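# Cap the marker and leave it on the desk

## Task

Push the cap onto the marker until it is fully seated, then set the capped marker down so it rests on the desk, open the gripper and pull the robot away. The robot must stay upright and untilted, and the result only counts if it holds without the robot supporting it.

## Robot and tools

ROBOT. A LinearBot: a wheeled base that can drive in any direction, a column about 1.75 m high, and a carriage that slides on it. lift_m sets the carriage height, 0 to 1 m. The carriage carries two identical six-joint arms, left and right, each ending in a two-finger gripper. Each arm base sits about 0.57 m + lift_m above the floor, 0.27 m ahead of the column and 0.33 m to its side (left is +y). Parts of the carriage reach about 0.15 m below the arm bases. A hand can reach 0.78 m from its shoulder but only about 0.38 m below its arm base. A hand is about 0.16 m long and 0.1 m wide, or 0.14 m wide with the fingers open. The parked arm pose is joints 1 to 6 = 0, 0.05, 0.05, 1.45, 0, 0. With both arms parked the robot is about 0.95 m wide and 0.7 m long.

CAMERAS. carriage_camera is fixed to the carriage, facing forward and tilted about 20 degrees down. left_wrist_camera and right_wrist_camera look out beyond their fingertips. All images are 896x504 pixels. Calibration data (K, distortion, T_world_to_cam) uses OpenCV conventions, with the base frame as world. It is only approximate, and wrist camera poses get worse at long reach.

FRAMES. Base frame: origin on the floor below the base centre, x forward, y left, z up. left_hand and right_hand give the point between that hand's finger pads in this frame, plus quat_wxyz. The hand's z axis runs along the fingers and the fingers open along its y axis. A hand pointing straight up with joints 1, 5 and 6 at 0 reads (1, 0, 0, 0). base_odometry is measured in the frame the base had at scene start. It comes from wheel rotation, so wheel slip is counted as movement. Heading is positive to the left, from -3.142 to 3.142.

execute_actions. The argument actions is a list holding one action, or none; an empty list only reports state and images. An action may contain base, joints or both. They start at the same moment and may finish at different times. Each action lasts at most 15 s.
- base: exactly one key. Each is a relative move from where the base last reported itself. translate_m: metres, forward positive, -2 to 2. strafe_m: metres, left positive, -2 to 2. rotate_rad: radians, counter-clockwise positive, -6.3 to 6.3.
- joints: one flat object shared by the lift and both arms. Each entry is an absolute target, keyed by name. lift_m: 0 to 1 m. For each side (left_ and right_):
  - joint1_rad: -2.617 to 3.054, swings the arm about vertical, 0 forward, positive left.
  - joint2_rad: 0 to 3.141, shoulder; 0 upper arm back and level, 1.57 upright, 3.14 forward and level.
  - joint3_rad: 0 to 3.141, elbow; 0 folded, 3.14 straight.
  - joint4_rad: -1.57 to 1.57, wrist pitch; 0 in line with the forearm, positive tips fingertips up.
  - joint5_rad: -1.57 to 1.57, wrist yaw; positive swings the fingertips right, the opposite sense to joint 1.
  - joint6_rad: -2.094 to 2.094, roll about the finger axis; positive is clockwise as seen from the forearm.
  - gripper_m: 0 to 0.093 m, the gap between the pads.
  Speed limits: joints 1 to 3 up to 1.8 rad/s, joints 4 to 6 up to 2.7 rad/s, lift 0.3 m/s.
  A joint or base you leave out may still be pushing toward its previous target.
- cameras: a list of camera names or ["all"]. Omitted or null returns all images; [] returns none. The pictures line lists which camera each image came from.
An unknown key or out-of-range number rejects the whole call and nothing moves.

wait: seconds from 0 to 10. It commands nothing and returns the same state and images as an empty action.
zoom_image: camera plus region [x0, y0, x1, y1] in pixels of that camera's latest full image, at most 504x504. The origin is the top-left corner.
read_manual: section "licences" only. It returns licence texts and does not move anything.
finished_scene: pass the number of the current scene. This ends the scene for good, after the robot has held its last command. Its result reports success and gives the next task.

RESULT LINES.
- base_status and joint_status report how each motion of the last accepted action ended.
- done: reached the target. For the base it means the wheels turned the full amount, even if they slipped.
- off_target: came to rest short of the target and may still be pushing. A gripper that is holding something usually shows this.
- contact_stop and time_out: the old target is dropped and the joint or base holds where it stopped.
- "joint command not followed", with a cause line: a self-collision check blocked that arm's targets. Named joints show not_followed, and those targets may be retried later. To get free, move only the blocked arm clear first, then the other arm in a later call.
- on_its_own: things this call did not command. "held at" there is a target, not a measured position.
- motor_effort: percent of maximum, positive toward higher joint values, with the action's peak in brackets. These readings are noisy and biased. A lift effort that keeps dropping while the lift lowers means a hand is resting on something. drive_wheels clearly higher at rest than after a free move means the base is still pressing on something.
- Joint torques: raw drive outputs, with offsets and noise.
- ARM HIT: an arm struck the robot hard.
- MOTOR HOT: a motor reached 75 C. OVER-TEMPERATURE FAULT: a stop at 90 C (arm frozen for 10 s) or at 100 C (the arm goes limp and falls). After such a stop, joints show limit_stop_at_motor_heat; send their targets again. Outstretched arms heat up quickly.
- If a result reports a stop, the remaining execute_actions, wait and finished_scene calls in that same reply are skipped.

CAUTIONS.
- Tipping: the robot cannot get up again, and nothing reports a lean except the images. It is least stable with the carriage high, arms extended, a load in hand, while pulling, or when a drive stops suddenly. About 1.5 kg per hand with both arms forward can tip it.
- Arms and grippers never stop on contact. A blocked arm keeps pressing and then snaps to its target once freed. Never let the two arms collide or press on each other.
- Grippers squeeze with about 45 to 60 N per pad.
- Hand readings drift at long reach, and a level hand sags 10 to 17 cm under 1 kg.
- The base stops on contact only after the hit, sometimes late, and may roll up to 0.3 m after an arm touches something. Arm contact is not checked during turns.
- If a drive is blocked, back off about 0.2 m the opposite way (or turn back), and repeat if still pressed.
- Do not reverse into a table edge that the base has passed under; the column can hit it and the robot can tip.
- Avoid drops, slips, slams and hard pushes.

Each tool is called after "Emit:" by a JSON object that holds its "name" and its "arguments", one argument or row to a line.

## Session

Emit:
{"name": "execute_actions", "arguments": {
  "actions": []
}}

Scene clock: 0.00 s.
Joint torques (N m, as the arm reports them, + toward a larger angle): no reading
base_odometry: x=+0.000 y=+0.000 heading=+0.000 (m, m, rad; odometry frame)
base_status: not commanded
joint_positions: lift_m=+0.297 left_joint1_rad=-0.016 left_joint2_rad=+0.061 left_joint3_rad=+0.067 left_joint4_rad=+1.437 left_joint5_rad=-0.039 left_joint6_rad=-0.037 left_gripper_m=+0.095 right_joint1_rad=+0.007 right_joint2_rad=+0.043 right_joint3_rad=+0.027 right_joint4_rad=+1.417 right_joint5_rad=-0.019 right_joint6_rad=-0.014 right_gripper_m=+0.094
joint_status: not commanded
motor_effort: lift_m=+32 drive_wheels=+1 (%)
left_hand: x=+0.2922 y=+0.3176 z=+1.2776 quat_wxyz=(+0.997, -0.020, +0.064, -0.025) (m; base frame)
right_hand: x=+0.3033 y=-0.3078 z=+1.2659 quat_wxyz=(+0.996, -0.010, +0.085, -0.003) (m; base frame)
pictures: carriage_camera, left_wrist_camera, right_wrist_camera
Images, in order (width x height): carriage_camera 896x504, left_wrist_camera 896x504, right_wrist_camera 896x504.

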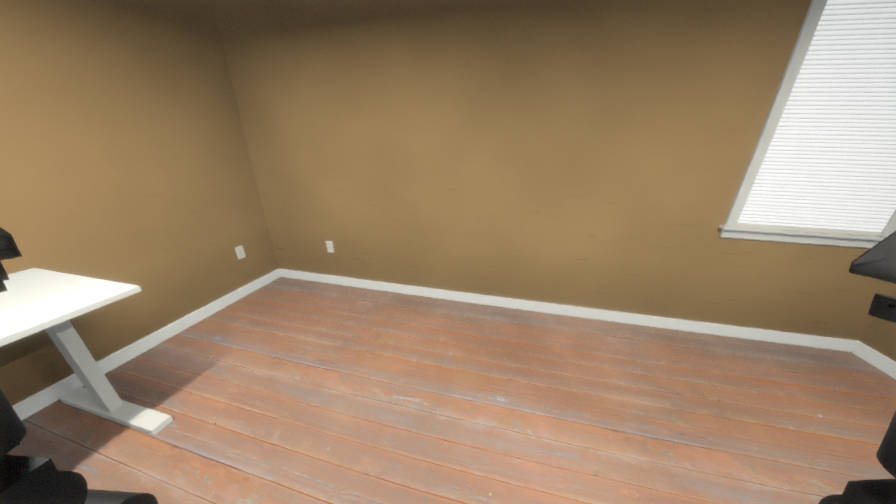

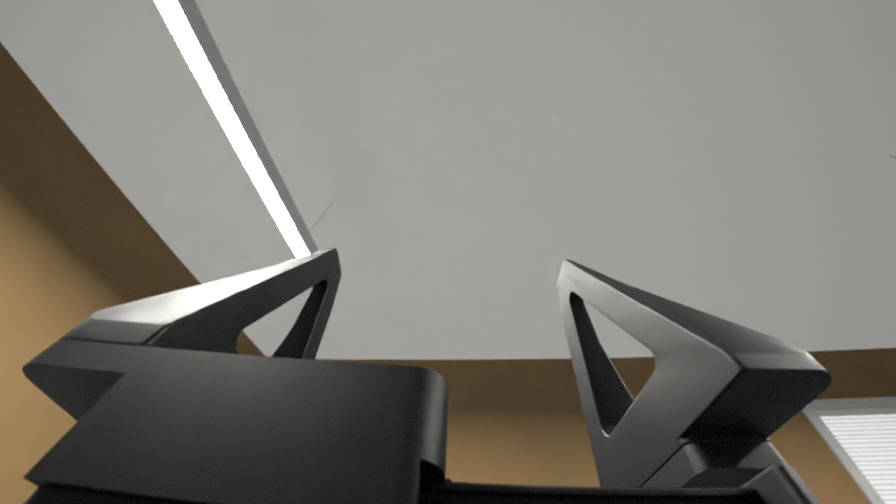

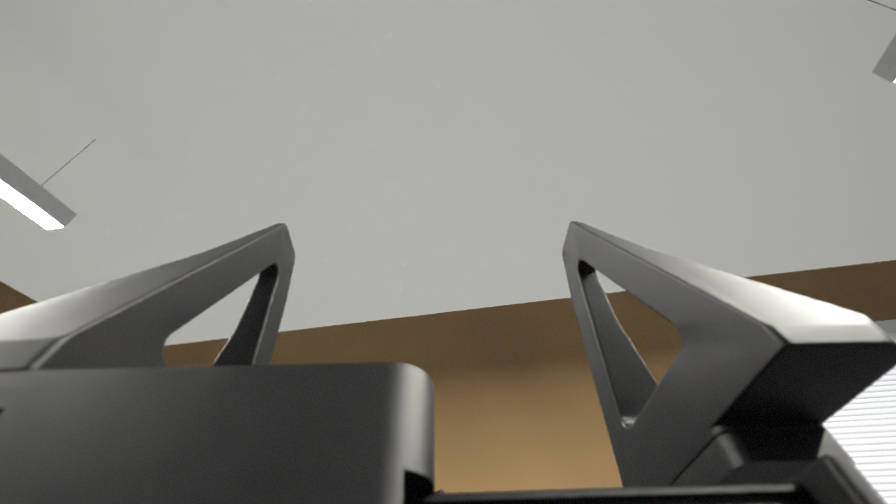

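Emit:
{"name": "execute_actions", "arguments": {
  "actions": [
    {"base":{"rotate_rad":1.3}}
  ],
  "cameras": ["carriage_camera"]
}}

Scene clock: 3.70 s.
Joint torques (N m, as the arm reports them, + toward a larger angle): left_arm=[-0.49  4.25  7.24 -0.21 -0.08 -0.01] | right_arm=[ 0.04  4.65  7.1  -0.01  0.02  0.1 ]
base_odometry: x=+0.000 y=+0.000 heading=+1.300 (m, m, rad; odometry frame)
base_status: done
joint_positions: lift_m=+0.297 left_joint1_rad=-0.016 left_joint2_rad=+0.061 left_joint3_rad=+0.067 left_joint4_rad=+1.437 left_joint5_rad=-0.039 left_joint6_rad=-0.037 left_gripper_m=+0.095 right_joint1_rad=+0.007 right_joint2_rad=+0.043 right_joint3_rad=+0.027 right_joint4_rad=+1.417 right_joint5_rad=-0.019 right_joint6_rad=-0.014 right_gripper_m=+0.094
joint_status: not commanded
motor_effort: lift_m=+31(31) drive_wheels=+3(10) (%)
left_hand: x=+0.2922 y=+0.3176 z=+1.2776 quat_wxyz=(+0.997, -0.020, +0.064, -0.025) (m; base frame)
right_hand: x=+0.3033 y=-0.3078 z=+1.2659 quat_wxyz=(+0.996, -0.010, +0.085, -0.003) (m; base frame)
pictures: carriage_camera
Images, in order (width x height): carriage_camera 896x504.

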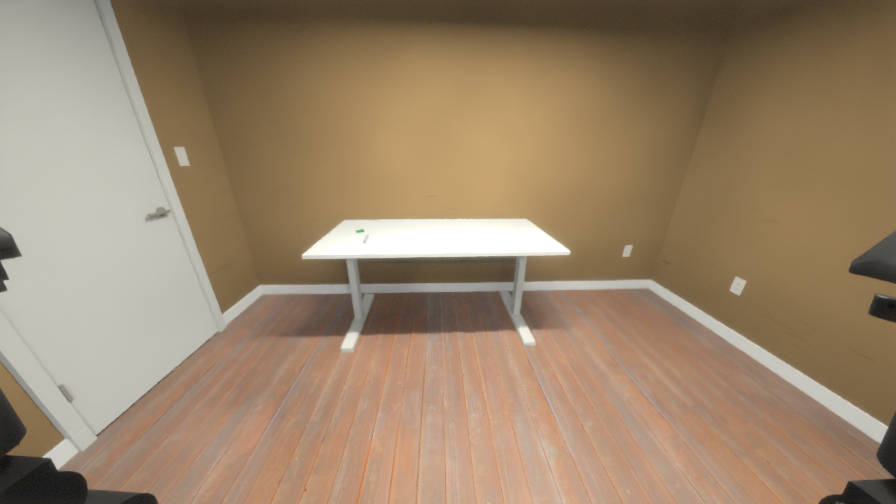

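Emit:
{"name": "execute_actions", "arguments": {
  "actions": [
    {"base":{"strafe_m":0.55},"joints":{"lift_m":0.4}}
  ],
  "cameras": []
}}

Emit:
{"name": "execute_actions", "arguments": {
  "actions": [
    {"base":{"translate_m":0.9}}
  ],
  "cameras": ["carriage_camera"]
}}

Emit:
{"name": "zoom_image", "arguments": {
  "camera": "carriage_camera",
  "region": [350,250,550,400]
}}

Scene clock: 8.60 s.
Joint torques (N m, as the arm reports them, + toward a larger angle): left_arm=[-0.57  4.31  7.23 -0.21 -0.07 -0.01] | right_arm=[0.09 4.65 7.15 0.01 0.03 0.1 ]
base_odometry: x=-0.530 y=+0.147 heading=+1.300 (m, m, rad; odometry frame)
base_status: done
joint_positions: lift_m=+0.400 left_joint1_rad=-0.016 left_joint2_rad=+0.061 left_joint3_rad=+0.067 left_joint4_rad=+1.437 left_joint5_rad=-0.039 left_joint6_rad=-0.037 left_gripper_m=+0.095 right_joint1_rad=+0.007 right_joint2_rad=+0.043 right_joint3_rad=+0.027 right_joint4_rad=+1.417 right_joint5_rad=-0.019 right_joint6_rad=-0.014 right_gripper_m=+0.094
joint_status: all done
motor_effort: lift_m=+33(39) drive_wheels=-4(14) (%)
left_hand: x=+0.2922 y=+0.3176 z=+1.3802 quat_wxyz=(+0.997, -0.020, +0.064, -0.025) (m; base frame)
right_hand: x=+0.3033 y=-0.3078 z=+1.3684 quat_wxyz=(+0.996, -0.010, +0.085, -0.003) (m; base frame)
pictures: none
No camera images: the call's "cameras" was empty. Leave "cameras" out to get every camera's image.

Scene clock: 12.77 s.
Joint torques (N m, as the arm reports them, + toward a larger angle): left_arm=[-0.46  4.27  7.19 -0.18 -0.07 -0.01] | right_arm=[0.02 4.62 7.09 0.   0.04 0.09]
base_odometry: x=-0.290 y=+1.014 heading=+1.301 (m, m, rad; odometry frame)
base_status: done
joint_positions: lift_m=+0.400 left_joint1_rad=-0.016 left_joint2_rad=+0.061 left_joint3_rad=+0.067 left_joint4_rad=+1.436 left_joint5_rad=-0.039 left_joint6_rad=-0.037 left_gripper_m=+0.095 right_joint1_rad=+0.007 right_joint2_rad=+0.043 right_joint3_rad=+0.027 right_joint4_rad=+1.417 right_joint5_rad=-0.019 right_joint6_rad=-0.014 right_gripper_m=+0.094
joint_status: not commanded
motor_effort: lift_m=+32(32) drive_wheels=-3(8) (%)
left_hand: x=+0.2923 y=+0.3176 z=+1.3802 quat_wxyz=(+0.997, -0.020, +0.064, -0.025) (m; base frame)
right_hand: x=+0.3034 y=-0.3078 z=+1.3684 quat_wxyz=(+0.996, -0.010, +0.085, -0.003) (m; base frame)
pictures: carriage_camera
camera_calibration (this result's frames):
carriage_camera: T_world_to_cam=[[0.0198054, -0.999667, 0.0165363, -0.0266153], [-0.358609, -0.0225418, -0.933216, 1.33943], [0.933278, 0.0125526, -0.358936, 0.313074], [0, 0, 0, 1]] pos_world=[0.188675, -0.000343101, 1.36279]
Images, in order (width x height): carriage_camera 896x504.

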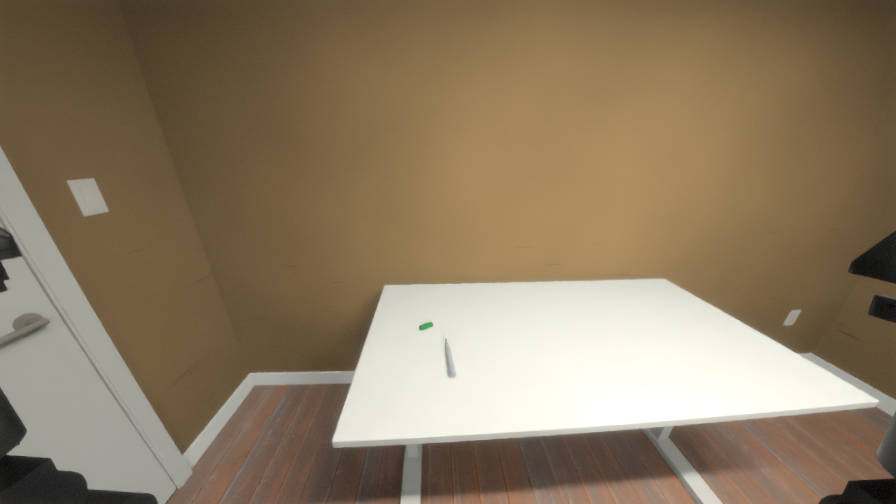

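Region (350, 250, 550, 400) of carriage_camera's 896x504 image, scaled by 2.520, with more detail than that image has; it fills the top 378 rows of this view, and the rest is white.

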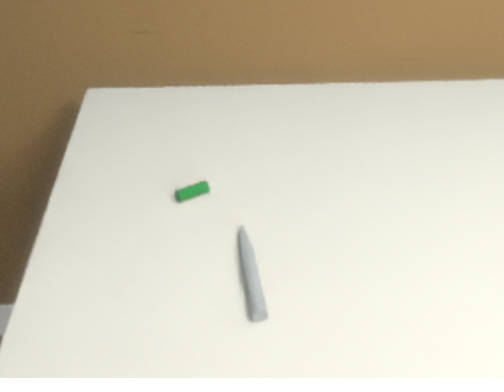

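Emit:
{"name": "execute_actions", "arguments": {
  "actions": [
    {"base":{"translate_m":0.25},"joints":{"lift_m":0.5,"right_joint1_rad":0.79,"right_joint2_rad":2.57,"right_joint3_rad":1.576,"right_joint4_rad":-0.575,"right_joint6_rad":0.64,"right_gripper_m":0.06}}
  ],
  "cameras": ["carriage_camera","right_wrist_camera"]
}}

Scene clock: 32.00 s.
Joint torques (N m, as the arm reports them, + toward a larger angle): left_arm=[-0.44  4.24  7.27 -0.2  -0.07 -0.01] | right_arm=[  0.36 -14.44   6.03   0.53   0.04   0.13]
base_odometry: x=-0.224 y=+1.255 heading=+1.301 (m, m, rad; odometry frame)
base_status: done
joint_positions: lift_m=+0.500 left_joint1_rad=-0.016 left_joint2_rad=+0.061 left_joint3_rad=+0.067 left_joint4_rad=+1.436 left_joint5_rad=-0.039 left_joint6_rad=-0.037 left_gripper_m=+0.095 right_joint1_rad=+0.787 right_joint2_rad=+2.561 right_joint3_rad=+1.577 right_joint4_rad=-0.567 right_joint5_rad=-0.018 right_joint6_rad=+0.635 right_gripper_m=+0.060
joint_status: all done
motor_effort: lift_m=+32(41) drive_wheels=-3(4) (%)
left_hand: x=+0.2925 y=+0.3176 z=+1.4801 quat_wxyz=(+0.997, -0.020, +0.064, -0.025) (m; base frame)
right_hand: x=+0.5619 y=-0.0037 z=+0.8869 quat_wxyz=(+0.002, -0.076, +0.997, +0.013) (m; base frame)
pictures: carriage_camera, right_wrist_camera
camera_calibration (this result's frames):
carriage_camera: T_world_to_cam=[[0.0198054, -0.999667, 0.0165363, -0.0282687], [-0.358609, -0.0225418, -0.933216, 1.43274], [0.933278, 0.0125526, -0.358936, 0.348963], [0, 0, 0, 1]] pos_world=[0.188675, -0.000343101, 1.46278]
right_wrist_camera: T_world_to_cam=[[0.148359, -0.988907, 0.00723482, -0.0976033], [-0.787841, -0.113766, 0.605279, -0.0925183], [-0.597742, -0.0954983, -0.79598, 1.1679], [0, 0, 0, 1]] pos_world=[0.639691, 0.00448604, 0.986327]
Images, in order (width x height): carriage_camera 896x504, right_wrist_camera 896x504.

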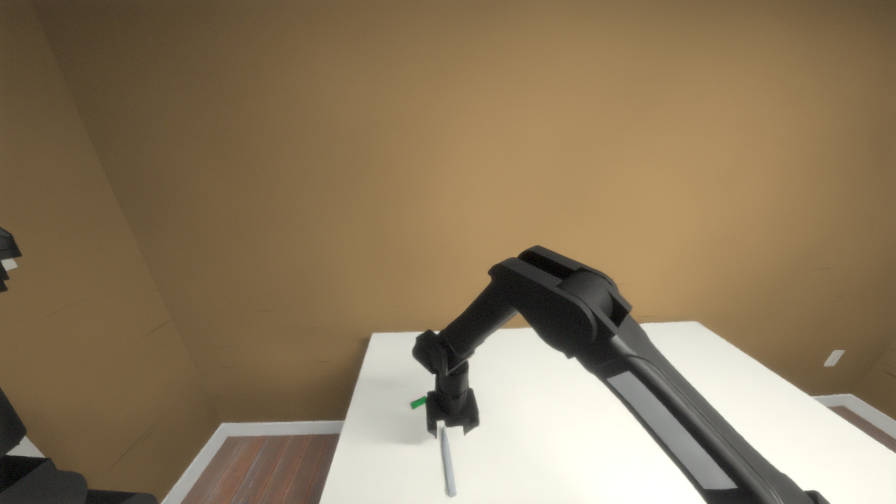

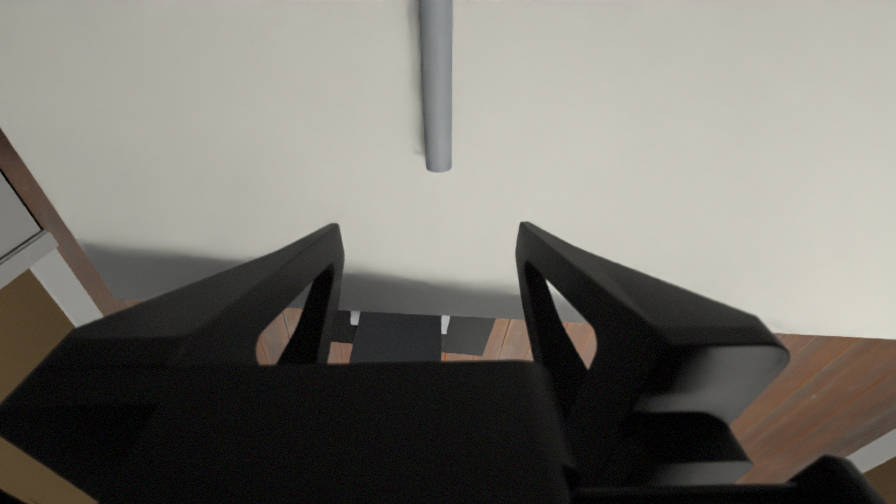

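Emit:
{"name": "execute_actions", "arguments": {
  "actions": [
    {"joints":{"lift_m":0.38}}
  ],
  "cameras": ["carriage_camera","right_wrist_camera"]
}}

Emit:
{"name": "zoom_image", "arguments": {
  "camera": "carriage_camera",
  "region": [370,354,530,504]
}}

Scene clock: 35.10 s.
Joint torques (N m, as the arm reports them, + toward a larger angle): left_arm=[-0.42  4.2   7.3  -0.2  -0.12  0.  ] | right_arm=[  0.29 -14.4    5.97   0.56   0.04   0.14]
base_odometry: x=-0.224 y=+1.255 heading=+1.301 (m, m, rad; odometry frame)
base_status: not commanded
joint_positions: lift_m=+0.380 left_joint1_rad=-0.016 left_joint2_rad=+0.061 left_joint3_rad=+0.067 left_joint4_rad=+1.436 left_joint5_rad=-0.039 left_joint6_rad=-0.037 left_gripper_m=+0.095 right_joint1_rad=+0.787 right_joint2_rad=+2.562 right_joint3_rad=+1.577 right_joint4_rad=-0.571 right_joint5_rad=-0.018 right_joint6_rad=+0.635 right_gripper_m=+0.060
joint_status: all done
motor_effort: lift_m=+30(30) drive_wheels=-3(3) (%)
left_hand: x=+0.2925 y=+0.3176 z=+1.3603 quat_wxyz=(+0.997, -0.020, +0.064, -0.025) (m; base frame)
right_hand: x=+0.5608 y=-0.0047 z=+0.7666 quat_wxyz=(-0.001, -0.076, +0.997, +0.012) (m; base frame)
pictures: carriage_camera, right_wrist_camera
camera_calibration (this result's frames):
carriage_camera: T_world_to_cam=[[0.0198054, -0.999667, 0.0165363, -0.0262878], [-0.358609, -0.0225418, -0.933216, 1.32095], [0.933278, 0.0125526, -0.358936, 0.305965], [0, 0, 0, 1]] pos_world=[0.188675, -0.000343101, 1.34299]
right_wrist_camera: T_world_to_cam=[[0.148026, -0.988929, 0.0103368, -0.0997279], [-0.785261, -0.111174, 0.609102, -0.0250257], [-0.60121, -0.09828, -0.793024, 1.07109], [0, 0, 0, 1]] pos_world=[0.639062, 0.00386088, 0.865676]
Images, in order (width x height): carriage_camera 896x504, right_wrist_camera 896x504.

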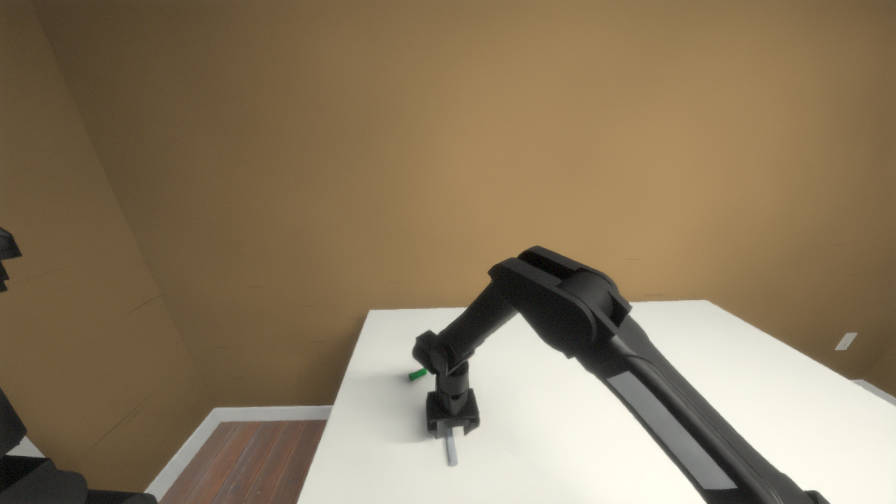

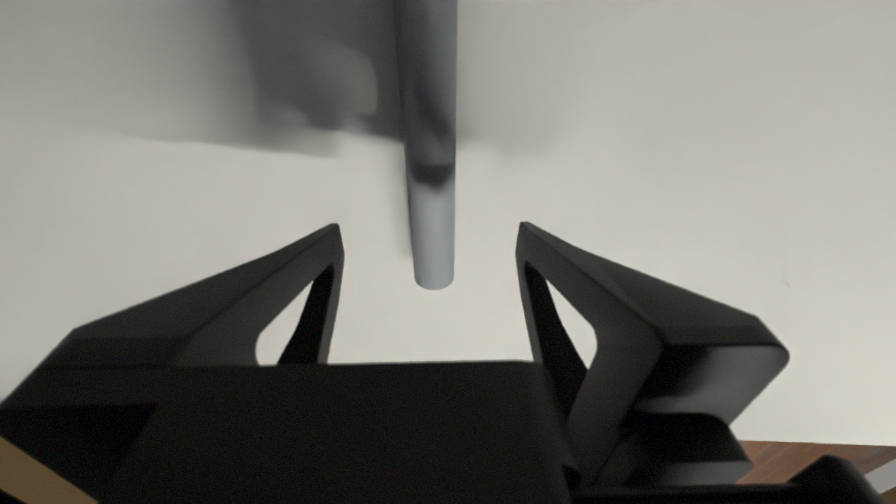

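Region (370, 354, 530, 504) of carriage_camera's 896x504 image, scaled by 3.150, with more detail than that image has; it fills the top 472 rows of this view, and the rest is white.

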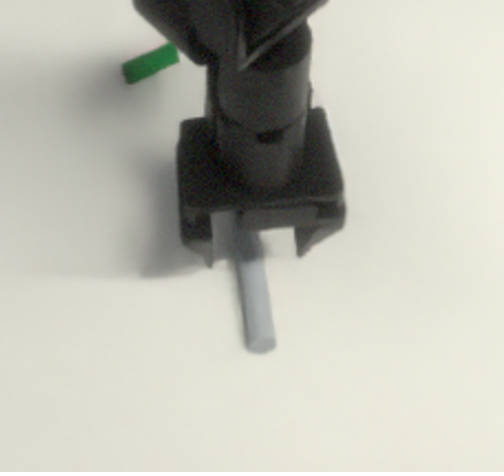

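Emit:
{"name": "execute_actions", "arguments": {
  "actions": [
    {"joints":{"lift_m":0.354}}
  ],
  "cameras": ["right_wrist_camera"]
}}

Emit:
{"name": "execute_actions", "arguments": {
  "actions": [
    {"joints":{"right_gripper_m":0.0}}
  ],
  "cameras": ["right_wrist_camera"]
}}

Scene clock: 38.07 s.
Joint torques (N m, as the arm reports them, + toward a larger angle): left_arm=[-0.41  4.25  7.27 -0.21 -0.06  0.  ] | right_arm=[  0.28 -14.67   5.9    0.56   0.03   0.13]
base_odometry: x=-0.224 y=+1.255 heading=+1.301 (m, m, rad; odometry frame)
base_status: not commanded
joint_positions: lift_m=+0.354 left_joint1_rad=-0.016 left_joint2_rad=+0.061 left_joint3_rad=+0.067 left_joint4_rad=+1.436 left_joint5_rad=-0.039 left_joint6_rad=-0.037 left_gripper_m=+0.095 right_joint1_rad=+0.787 right_joint2_rad=+2.565 right_joint3_rad=+1.577 right_joint4_rad=-0.573 right_joint5_rad=-0.018 right_joint6_rad=+0.635 right_gripper_m=+0.060
joint_status: all done
motor_effort: lift_m=+29(30) drive_wheels=-3(2) (%)
left_hand: x=+0.2925 y=+0.3176 z=+1.3344 quat_wxyz=(+0.997, -0.020, +0.064, -0.025) (m; base frame)
right_hand: x=+0.5600 y=-0.0056 z=+0.7394 quat_wxyz=(-0.002, -0.076, +0.997, +0.010) (m; base frame)
pictures: right_wrist_camera
camera_calibration (this result's frames):
right_wrist_camera: T_world_to_cam=[[0.148064, -0.988892, 0.0130648, -0.102204], [-0.783288, -0.109194, 0.611994, -0.0124298], [-0.603769, -0.100848, -0.790755, 1.04863], [0, 0, 0, 1]] pos_world=[0.638528, 0.00332579, 0.838154]
Images, in order (width x height): right_wrist_camera 896x504.

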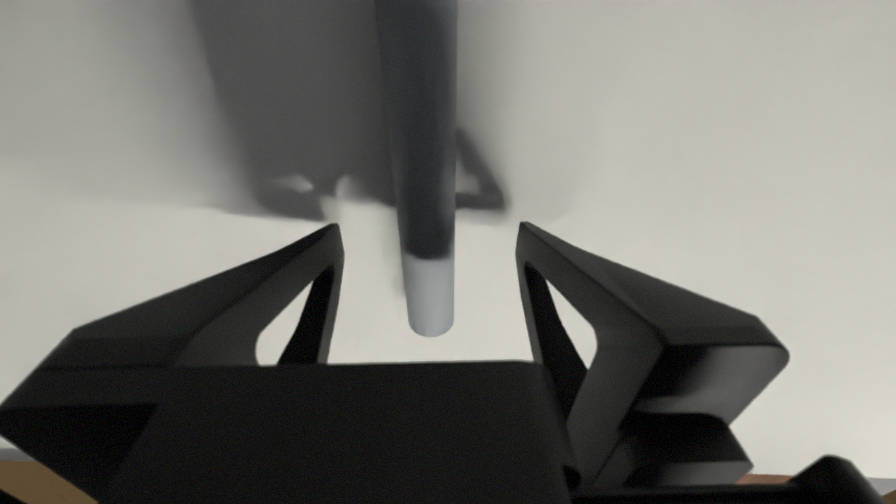

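Scene clock: 38.70 s.
Joint torques (N m, as the arm reports them, + toward a larger angle): left_arm=[-0.46  4.31  7.29 -0.2  -0.07 -0.01] | right_arm=[  0.32 -14.68   5.91   0.57   0.05   0.12]
base_odometry: x=-0.224 y=+1.255 heading=+1.301 (m, m, rad; odometry frame)
base_status: not commanded
joint_positions: lift_m=+0.354 left_joint1_rad=-0.016 left_joint2_rad=+0.061 left_joint3_rad=+0.067 left_joint4_rad=+1.436 left_joint5_rad=-0.039 left_joint6_rad=-0.037 left_gripper_m=+0.095 right_joint1_rad=+0.787 right_joint2_rad=+2.565 right_joint3_rad=+1.577 right_joint4_rad=-0.573 right_joint5_rad=-0.018 right_joint6_rad=+0.635 right_gripper_m=+0.015
joint_status: right_gripper_m off_target (ended at +0.015, target +0.000)
motor_effort: lift_m=+30(30) drive_wheels=-3(3) (%)
left_hand: x=+0.2925 y=+0.3176 z=+1.3344 quat_wxyz=(+0.997, -0.020, +0.064, -0.025) (m; base frame)
right_hand: x=+0.5600 y=-0.0056 z=+0.7394 quat_wxyz=(-0.002, -0.076, +0.997, +0.010) (m; base frame)
pictures: right_wrist_camera
camera_calibration (this result's frames):
right_wrist_camera: T_world_to_cam=[[0.147687, -0.988948, 0.013066, -0.101994], [-0.783325, -0.108894, 0.612, -0.012412], [-0.603813, -0.100619, -0.79075, 1.04866], [0, 0, 0, 1]] pos_world=[0.638533, 0.00329605, 0.838153]
Images, in order (width x height): right_wrist_camera 896x504.

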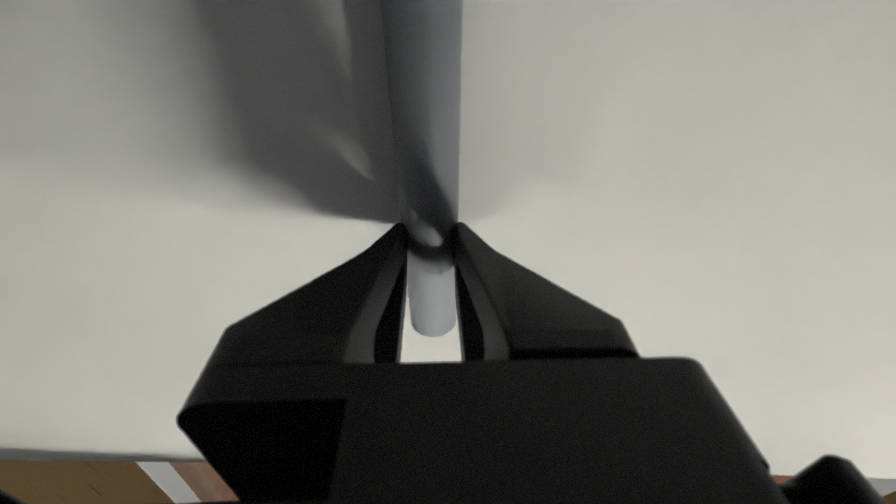

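Emit:
{"name": "execute_actions", "arguments": {
  "actions": [
    {"joints":{"lift_m":0.362}}
  ],
  "cameras": []
}}

Emit:
{"name": "execute_actions", "arguments": {
  "actions": [
    {"joints":{"right_joint1_rad":0.9,"right_joint6_rad":0}}
  ],
  "cameras": []
}}

Emit:
{"name": "execute_actions", "arguments": {
  "actions": [
    {"joints":{"lift_m":0.354}}
  ],
  "cameras": []
}}

Emit:
{"name": "execute_actions", "arguments": {
  "actions": [
    {"joints":{"right_gripper_m":0.05}}
  ],
  "cameras": ["right_wrist_camera"]
}}

Emit:
{"name": "execute_actions", "arguments": {
  "actions": [
    {"joints":{"lift_m":0.46,"right_joint2_rad":1.2,"right_joint3_rad":0.5,"right_joint4_rad":-0.3}}
  ],
  "cameras": ["carriage_camera"]
}}

Emit:
{"name": "zoom_image", "arguments": {
  "camera": "carriage_camera",
  "region": [360,384,500,504]
}}

Scene clock: 45.37 s.
Joint torques (N m, as the arm reports them, + toward a larger angle): left_arm=[-0.4   4.21  7.26 -0.2  -0.06 -0.01] | right_arm=[  0.22 -14.51   5.91   0.56   0.07   0.13]
base_odometry: x=-0.224 y=+1.255 heading=+1.301 (m, m, rad; odometry frame)
base_status: not commanded
joint_positions: lift_m=+0.362 left_joint1_rad=-0.016 left_joint2_rad=+0.061 left_joint3_rad=+0.067 left_joint4_rad=+1.436 left_joint5_rad=-0.039 left_joint6_rad=-0.037 left_gripper_m=+0.095 right_joint1_rad=+0.787 right_joint2_rad=+2.563 right_joint3_rad=+1.577 right_joint4_rad=-0.572 right_joint5_rad=-0.018 right_joint6_rad=+0.635 right_gripper_m=+0.015
joint_status: all done
motor_effort: lift_m=+33(39) drive_wheels=+2(3) (%)
left_hand: x=+0.2925 y=+0.3176 z=+1.3421 quat_wxyz=(+0.997, -0.020, +0.064, -0.025) (m; base frame)
right_hand: x=+0.5605 y=-0.0051 z=+0.7481 quat_wxyz=(-0.001, -0.076, +0.997, +0.011) (m; base frame)
pictures: none
No camera images: the call's "cameras" was empty. Leave "cameras" out to get every camera's image.

Scene clock: 46.57 s.
Joint torques (N m, as the arm reports them, + toward a larger angle): left_arm=[-0.46  4.42  7.3  -0.22 -0.06  0.01] | right_arm=[ -0.47 -14.54   5.94   0.58   0.     0.05]
base_odometry: x=-0.224 y=+1.255 heading=+1.301 (m, m, rad; odometry frame)
base_status: not commanded
joint_positions: lift_m=+0.362 left_joint1_rad=-0.016 left_joint2_rad=+0.061 left_joint3_rad=+0.067 left_joint4_rad=+1.436 left_joint5_rad=-0.039 left_joint6_rad=-0.037 left_gripper_m=+0.095 right_joint1_rad=+0.906 right_joint2_rad=+2.563 right_joint3_rad=+1.577 right_joint4_rad=-0.572 right_joint5_rad=-0.019 right_joint6_rad=+0.005 right_gripper_m=+0.015
joint_status: all done
motor_effort: lift_m=+33(33) drive_wheels=+2(3) (%)
left_hand: x=+0.2925 y=+0.3176 z=+1.3421 quat_wxyz=(+0.997, -0.020, +0.064, -0.025) (m; base frame)
right_hand: x=+0.5217 y=+0.0287 z=+0.7481 quat_wxyz=(+0.001, -0.436, +0.900, +0.011) (m; base frame)
pictures: none
No camera images: the call's "cameras" was empty. Leave "cameras" out to get every camera's image.

Scene clock: 47.13 s.
Joint torques (N m, as the arm reports them, + toward a larger angle): left_arm=[-0.53  4.15  7.33 -0.17 -0.02 -0.01] | right_arm=[ -0.4  -14.64   6.03   0.59   0.04   0.05]
base_odometry: x=-0.224 y=+1.255 heading=+1.301 (m, m, rad; odometry frame)
base_status: not commanded
joint_positions: lift_m=+0.354 left_joint1_rad=-0.016 left_joint2_rad=+0.061 left_joint3_rad=+0.067 left_joint4_rad=+1.436 left_joint5_rad=-0.039 left_joint6_rad=-0.037 left_gripper_m=+0.095 right_joint1_rad=+0.906 right_joint2_rad=+2.565 right_joint3_rad=+1.577 right_joint4_rad=-0.574 right_joint5_rad=-0.020 right_joint6_rad=+0.005 right_gripper_m=+0.015
joint_status: all done
motor_effort: lift_m=+29(31) drive_wheels=+2(4) (%)
left_hand: x=+0.2925 y=+0.3176 z=+1.3344 quat_wxyz=(+0.997, -0.020, +0.064, -0.025) (m; base frame)
right_hand: x=+0.5213 y=+0.0280 z=+0.7396 quat_wxyz=(+0.000, -0.435, +0.900, +0.011) (m; base frame)
pictures: none
No camera images: the call's "cameras" was empty. Leave "cameras" out to get every camera's image.

Scene clock: 47.73 s.
Joint torques (N m, as the arm reports them, + toward a larger angle): left_arm=[-0.45  4.25  7.3  -0.19 -0.08 -0.01] | right_arm=[ -0.48 -14.64   5.97   0.6    0.02   0.06]
base_odometry: x=-0.224 y=+1.255 heading=+1.301 (m, m, rad; odometry frame)
base_status: not commanded
joint_positions: lift_m=+0.354 left_joint1_rad=-0.016 left_joint2_rad=+0.061 left_joint3_rad=+0.067 left_joint4_rad=+1.436 left_joint5_rad=-0.039 left_joint6_rad=-0.037 left_gripper_m=+0.095 right_joint1_rad=+0.906 right_joint2_rad=+2.565 right_joint3_rad=+1.577 right_joint4_rad=-0.574 right_joint5_rad=-0.020 right_joint6_rad=+0.005 right_gripper_m=+0.050
joint_status: all done
motor_effort: lift_m=+28(29) drive_wheels=+2(3) (%)
left_hand: x=+0.2925 y=+0.3176 z=+1.3344 quat_wxyz=(+0.997, -0.020, +0.064, -0.025) (m; base frame)
right_hand: x=+0.5213 y=+0.0280 z=+0.7396 quat_wxyz=(+0.000, -0.435, +0.900, +0.011) (m; base frame)
pictures: right_wrist_camera
camera_calibration (this result's frames):
right_wrist_camera: T_world_to_cam=[[0.781272, -0.624059, 0.0128554, -0.403426], [-0.504214, -0.618827, 0.602346, -0.163249], [-0.367944, -0.477078, -0.798131, 0.921898], [0, 0, 0, 1]] pos_world=[0.57208, 0.0870327, 0.839314]
Images, in order (width x height): right_wrist_camera 896x504.

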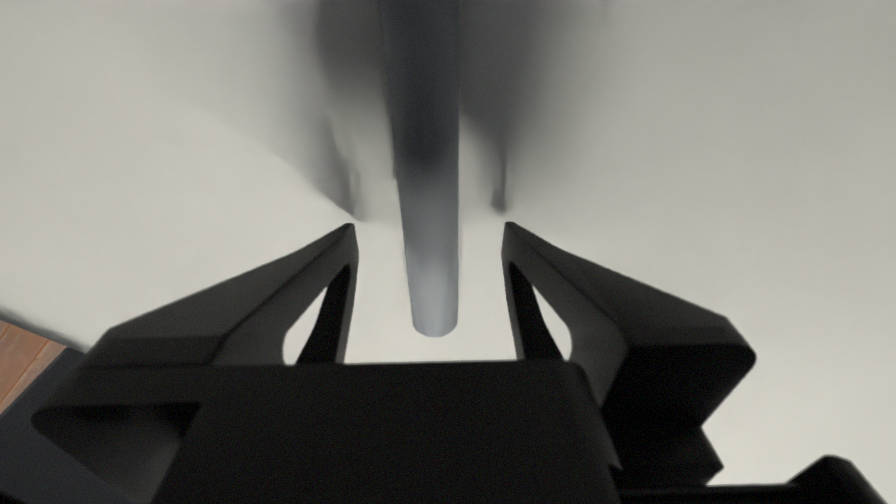

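Scene clock: 49.37 s.
Joint torques (N m, as the arm reports them, + toward a larger angle): left_arm=[-0.37  4.35  7.25 -0.19 -0.06  0.  ] | right_arm=[-0.42 -4.86  7.12  1.89  0.    0.04]
base_odometry: x=-0.224 y=+1.255 heading=+1.301 (m, m, rad; odometry frame)
base_status: not commanded
joint_positions: lift_m=+0.460 left_joint1_rad=-0.016 left_joint2_rad=+0.061 left_joint3_rad=+0.067 left_joint4_rad=+1.435 left_joint5_rad=-0.039 left_joint6_rad=-0.037 left_gripper_m=+0.095 right_joint1_rad=+0.906 right_joint2_rad=+1.211 right_joint3_rad=+0.515 right_joint4_rad=-0.296 right_joint5_rad=-0.019 right_joint6_rad=+0.005 right_gripper_m=+0.050
joint_status: all done
motor_effort: lift_m=+32(40) drive_wheels=+2(4) (%)
left_hand: x=+0.2926 y=+0.3175 z=+1.4402 quat_wxyz=(+0.997, -0.020, +0.064, -0.025) (m; base frame)
right_hand: x=+0.4348 y=-0.0827 z=+1.0490 quat_wxyz=(+0.252, -0.420, +0.862, +0.134) (m; base frame)
pictures: carriage_camera
camera_calibration (this result's frames):
carriage_camera: T_world_to_cam=[[0.0198054, -0.999667, 0.0165363, -0.0276078], [-0.358609, -0.0225418, -0.933216, 1.39544], [0.933278, 0.0125526, -0.358936, 0.334617], [0, 0, 0, 1]] pos_world=[0.188675, -0.000343101, 1.42281]
Images, in order (width x height): carriage_camera 896x504.

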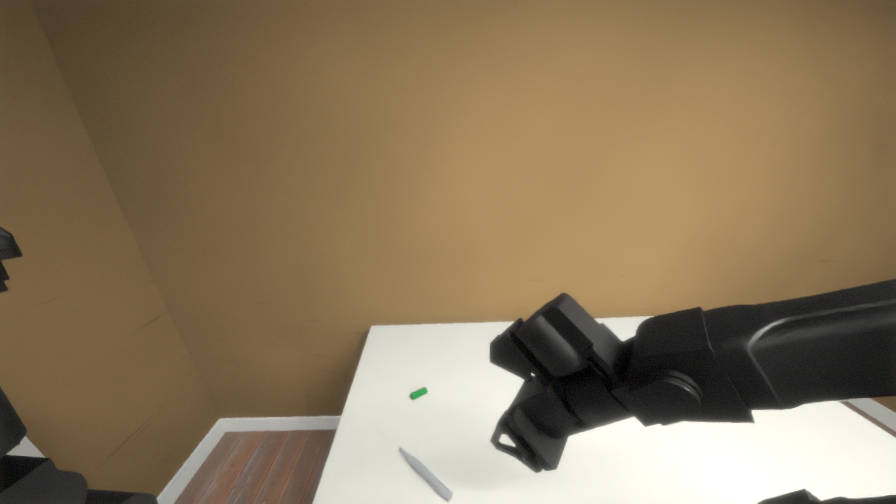

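Region (360, 384, 500, 504) of carriage_camera's 896x504 image, scaled by 3.600, with more detail than that image has; it fills the top 432 rows of this view, and the rest is white.

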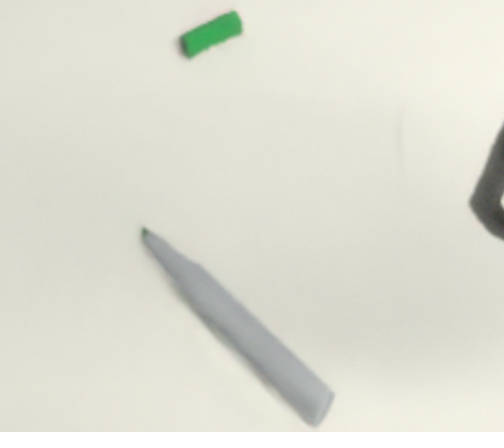

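Emit:
{"name": "execute_actions", "arguments": {
  "actions": [
    {"joints":{"lift_m":0.41,"right_joint1_rad":0.3,"left_joint1_rad":-0.42,"left_joint2_rad":2.9,"left_joint3_rad":2.273,"left_joint4_rad":-0.81,"left_joint6_rad":0.58,"left_gripper_m":0.06}}
  ],
  "cameras": ["carriage_camera","left_wrist_camera"]
}}

Scene clock: 55.00 s.
Joint torques (N m, as the arm reports them, + toward a larger angle): left_arm=[ -0.89 -18.11   9.28   0.83  -0.09   0.02] | right_arm=[-0.34 -4.92  7.4   1.85  0.01  0.04]
base_odometry: x=-0.224 y=+1.255 heading=+1.301 (m, m, rad; odometry frame)
base_status: not commanded
joint_positions: lift_m=+0.410 left_joint1_rad=-0.412 left_joint2_rad=+2.908 left_joint3_rad=+2.258 left_joint4_rad=-0.811 left_joint5_rad=-0.041 left_joint6_rad=+0.575 left_gripper_m=+0.060 right_joint1_rad=+0.305 right_joint2_rad=+1.211 right_joint3_rad=+0.512 right_joint4_rad=-0.295 right_joint5_rad=-0.019 right_joint6_rad=+0.004 right_gripper_m=+0.050
joint_status: all done
motor_effort: lift_m=+29(30) drive_wheels=+2(3) (%)
left_hand: x=+0.7528 y=+0.1032 z=+0.7855 quat_wxyz=(+0.053, +0.472, +0.879, +0.025) (m; base frame)
right_hand: x=+0.5328 y=-0.2220 z=+0.9984 quat_wxyz=(+0.280, -0.146, +0.947, +0.053) (m; base frame)
pictures: carriage_camera, left_wrist_camera
camera_calibration (this result's frames):
carriage_camera: T_world_to_cam=[[0.0198054, -0.999667, 0.0165363, -0.0267843], [-0.358609, -0.0225418, -0.933216, 1.34897], [0.933278, 0.0125526, -0.358936, 0.316743], [0, 0, 0, 1]] pos_world=[0.188675, -0.000343101, 1.37301]
left_wrist_camera: T_world_to_cam=[[-0.810288, -0.571536, -0.12954, 0.775196], [-0.557833, 0.684476, 0.469377, -0.0083939], [-0.179599, 0.452592, -0.873444, 0.896883], [0, 0, 0, 1]] pos_world=[0.784529, 0.0428755, 0.887736]
Images, in order (width x height): carriage_camera 896x504, left_wrist_camera 896x504.

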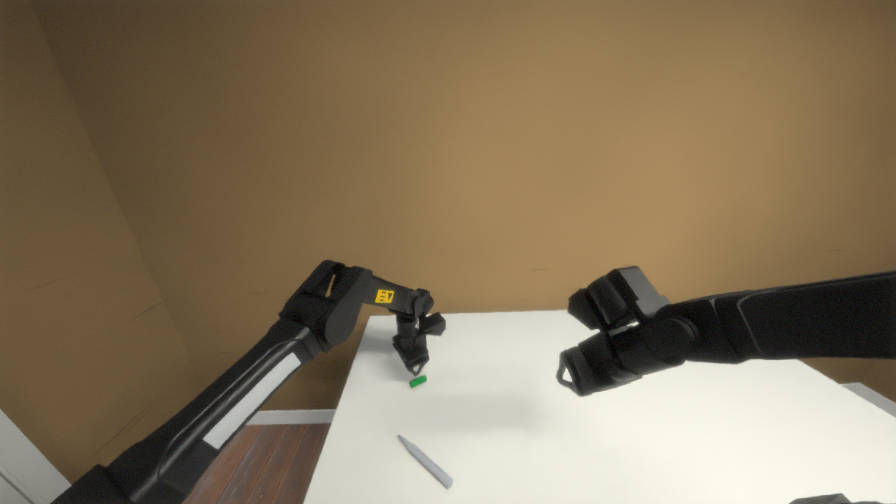

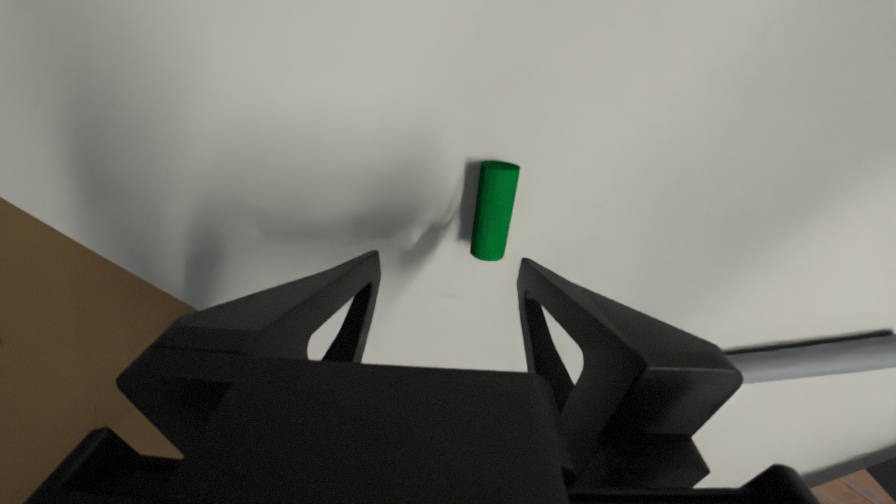

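Emit:
{"name": "execute_actions", "arguments": {
  "actions": [
    {"joints":{"lift_m":0.372,"left_joint1_rad":-0.455,"left_joint6_rad":0.65}}
  ],
  "cameras": ["left_wrist_camera"]
}}

Scene clock: 56.97 s.
Joint torques (N m, as the arm reports them, + toward a larger angle): left_arm=[ -0.37 -17.69   8.52   0.8   -0.09   0.  ] | right_arm=[-0.33 -4.76  7.76  1.87  0.    0.06]
base_odometry: x=-0.224 y=+1.255 heading=+1.301 (m, m, rad; odometry frame)
base_status: not commanded
joint_positions: lift_m=+0.372 left_joint1_rad=-0.456 left_joint2_rad=+2.902 left_joint3_rad=+2.267 left_joint4_rad=-0.810 left_joint5_rad=-0.040 left_joint6_rad=+0.646 left_gripper_m=+0.060 right_joint1_rad=+0.305 right_joint2_rad=+1.211 right_joint3_rad=+0.510 right_joint4_rad=-0.297 right_joint5_rad=-0.019 right_joint6_rad=+0.004 right_gripper_m=+0.050
joint_status: all done
motor_effort: lift_m=+29(30) drive_wheels=+2(3) (%)
left_hand: x=+0.7476 y=+0.0794 z=+0.7528 quat_wxyz=(+0.061, +0.521, +0.851, +0.026) (m; base frame)
right_hand: x=+0.5317 y=-0.2224 z=+0.9593 quat_wxyz=(+0.278, -0.146, +0.948, +0.053) (m; base frame)
pictures: left_wrist_camera
camera_calibration (this result's frames):
left_wrist_camera: T_world_to_cam=[[-0.867966, -0.475605, -0.142951, 0.798814], [-0.483438, 0.743273, 0.46242, -0.0347368], [-0.113678, 0.470473, -0.875062, 0.828721], [0, 0, 0, 1]] pos_world=[0.770757, 0.0158482, 0.855436]
Images, in order (width x height): left_wrist_camera 896x504.

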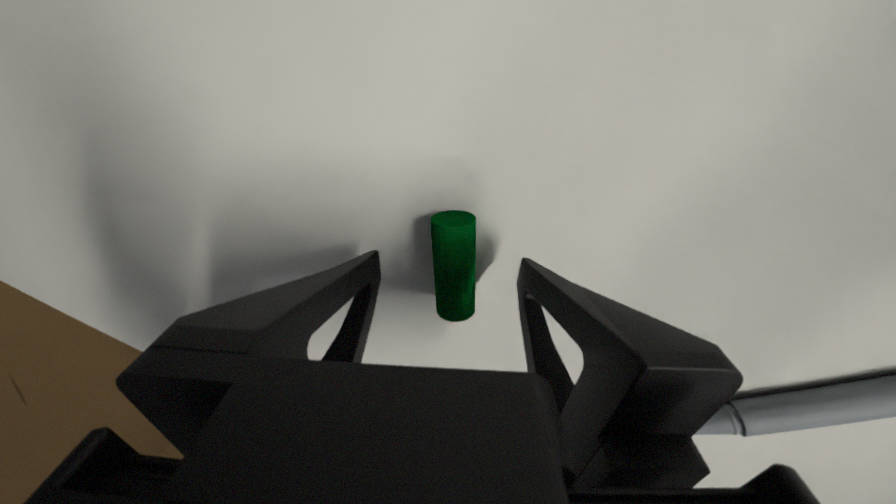

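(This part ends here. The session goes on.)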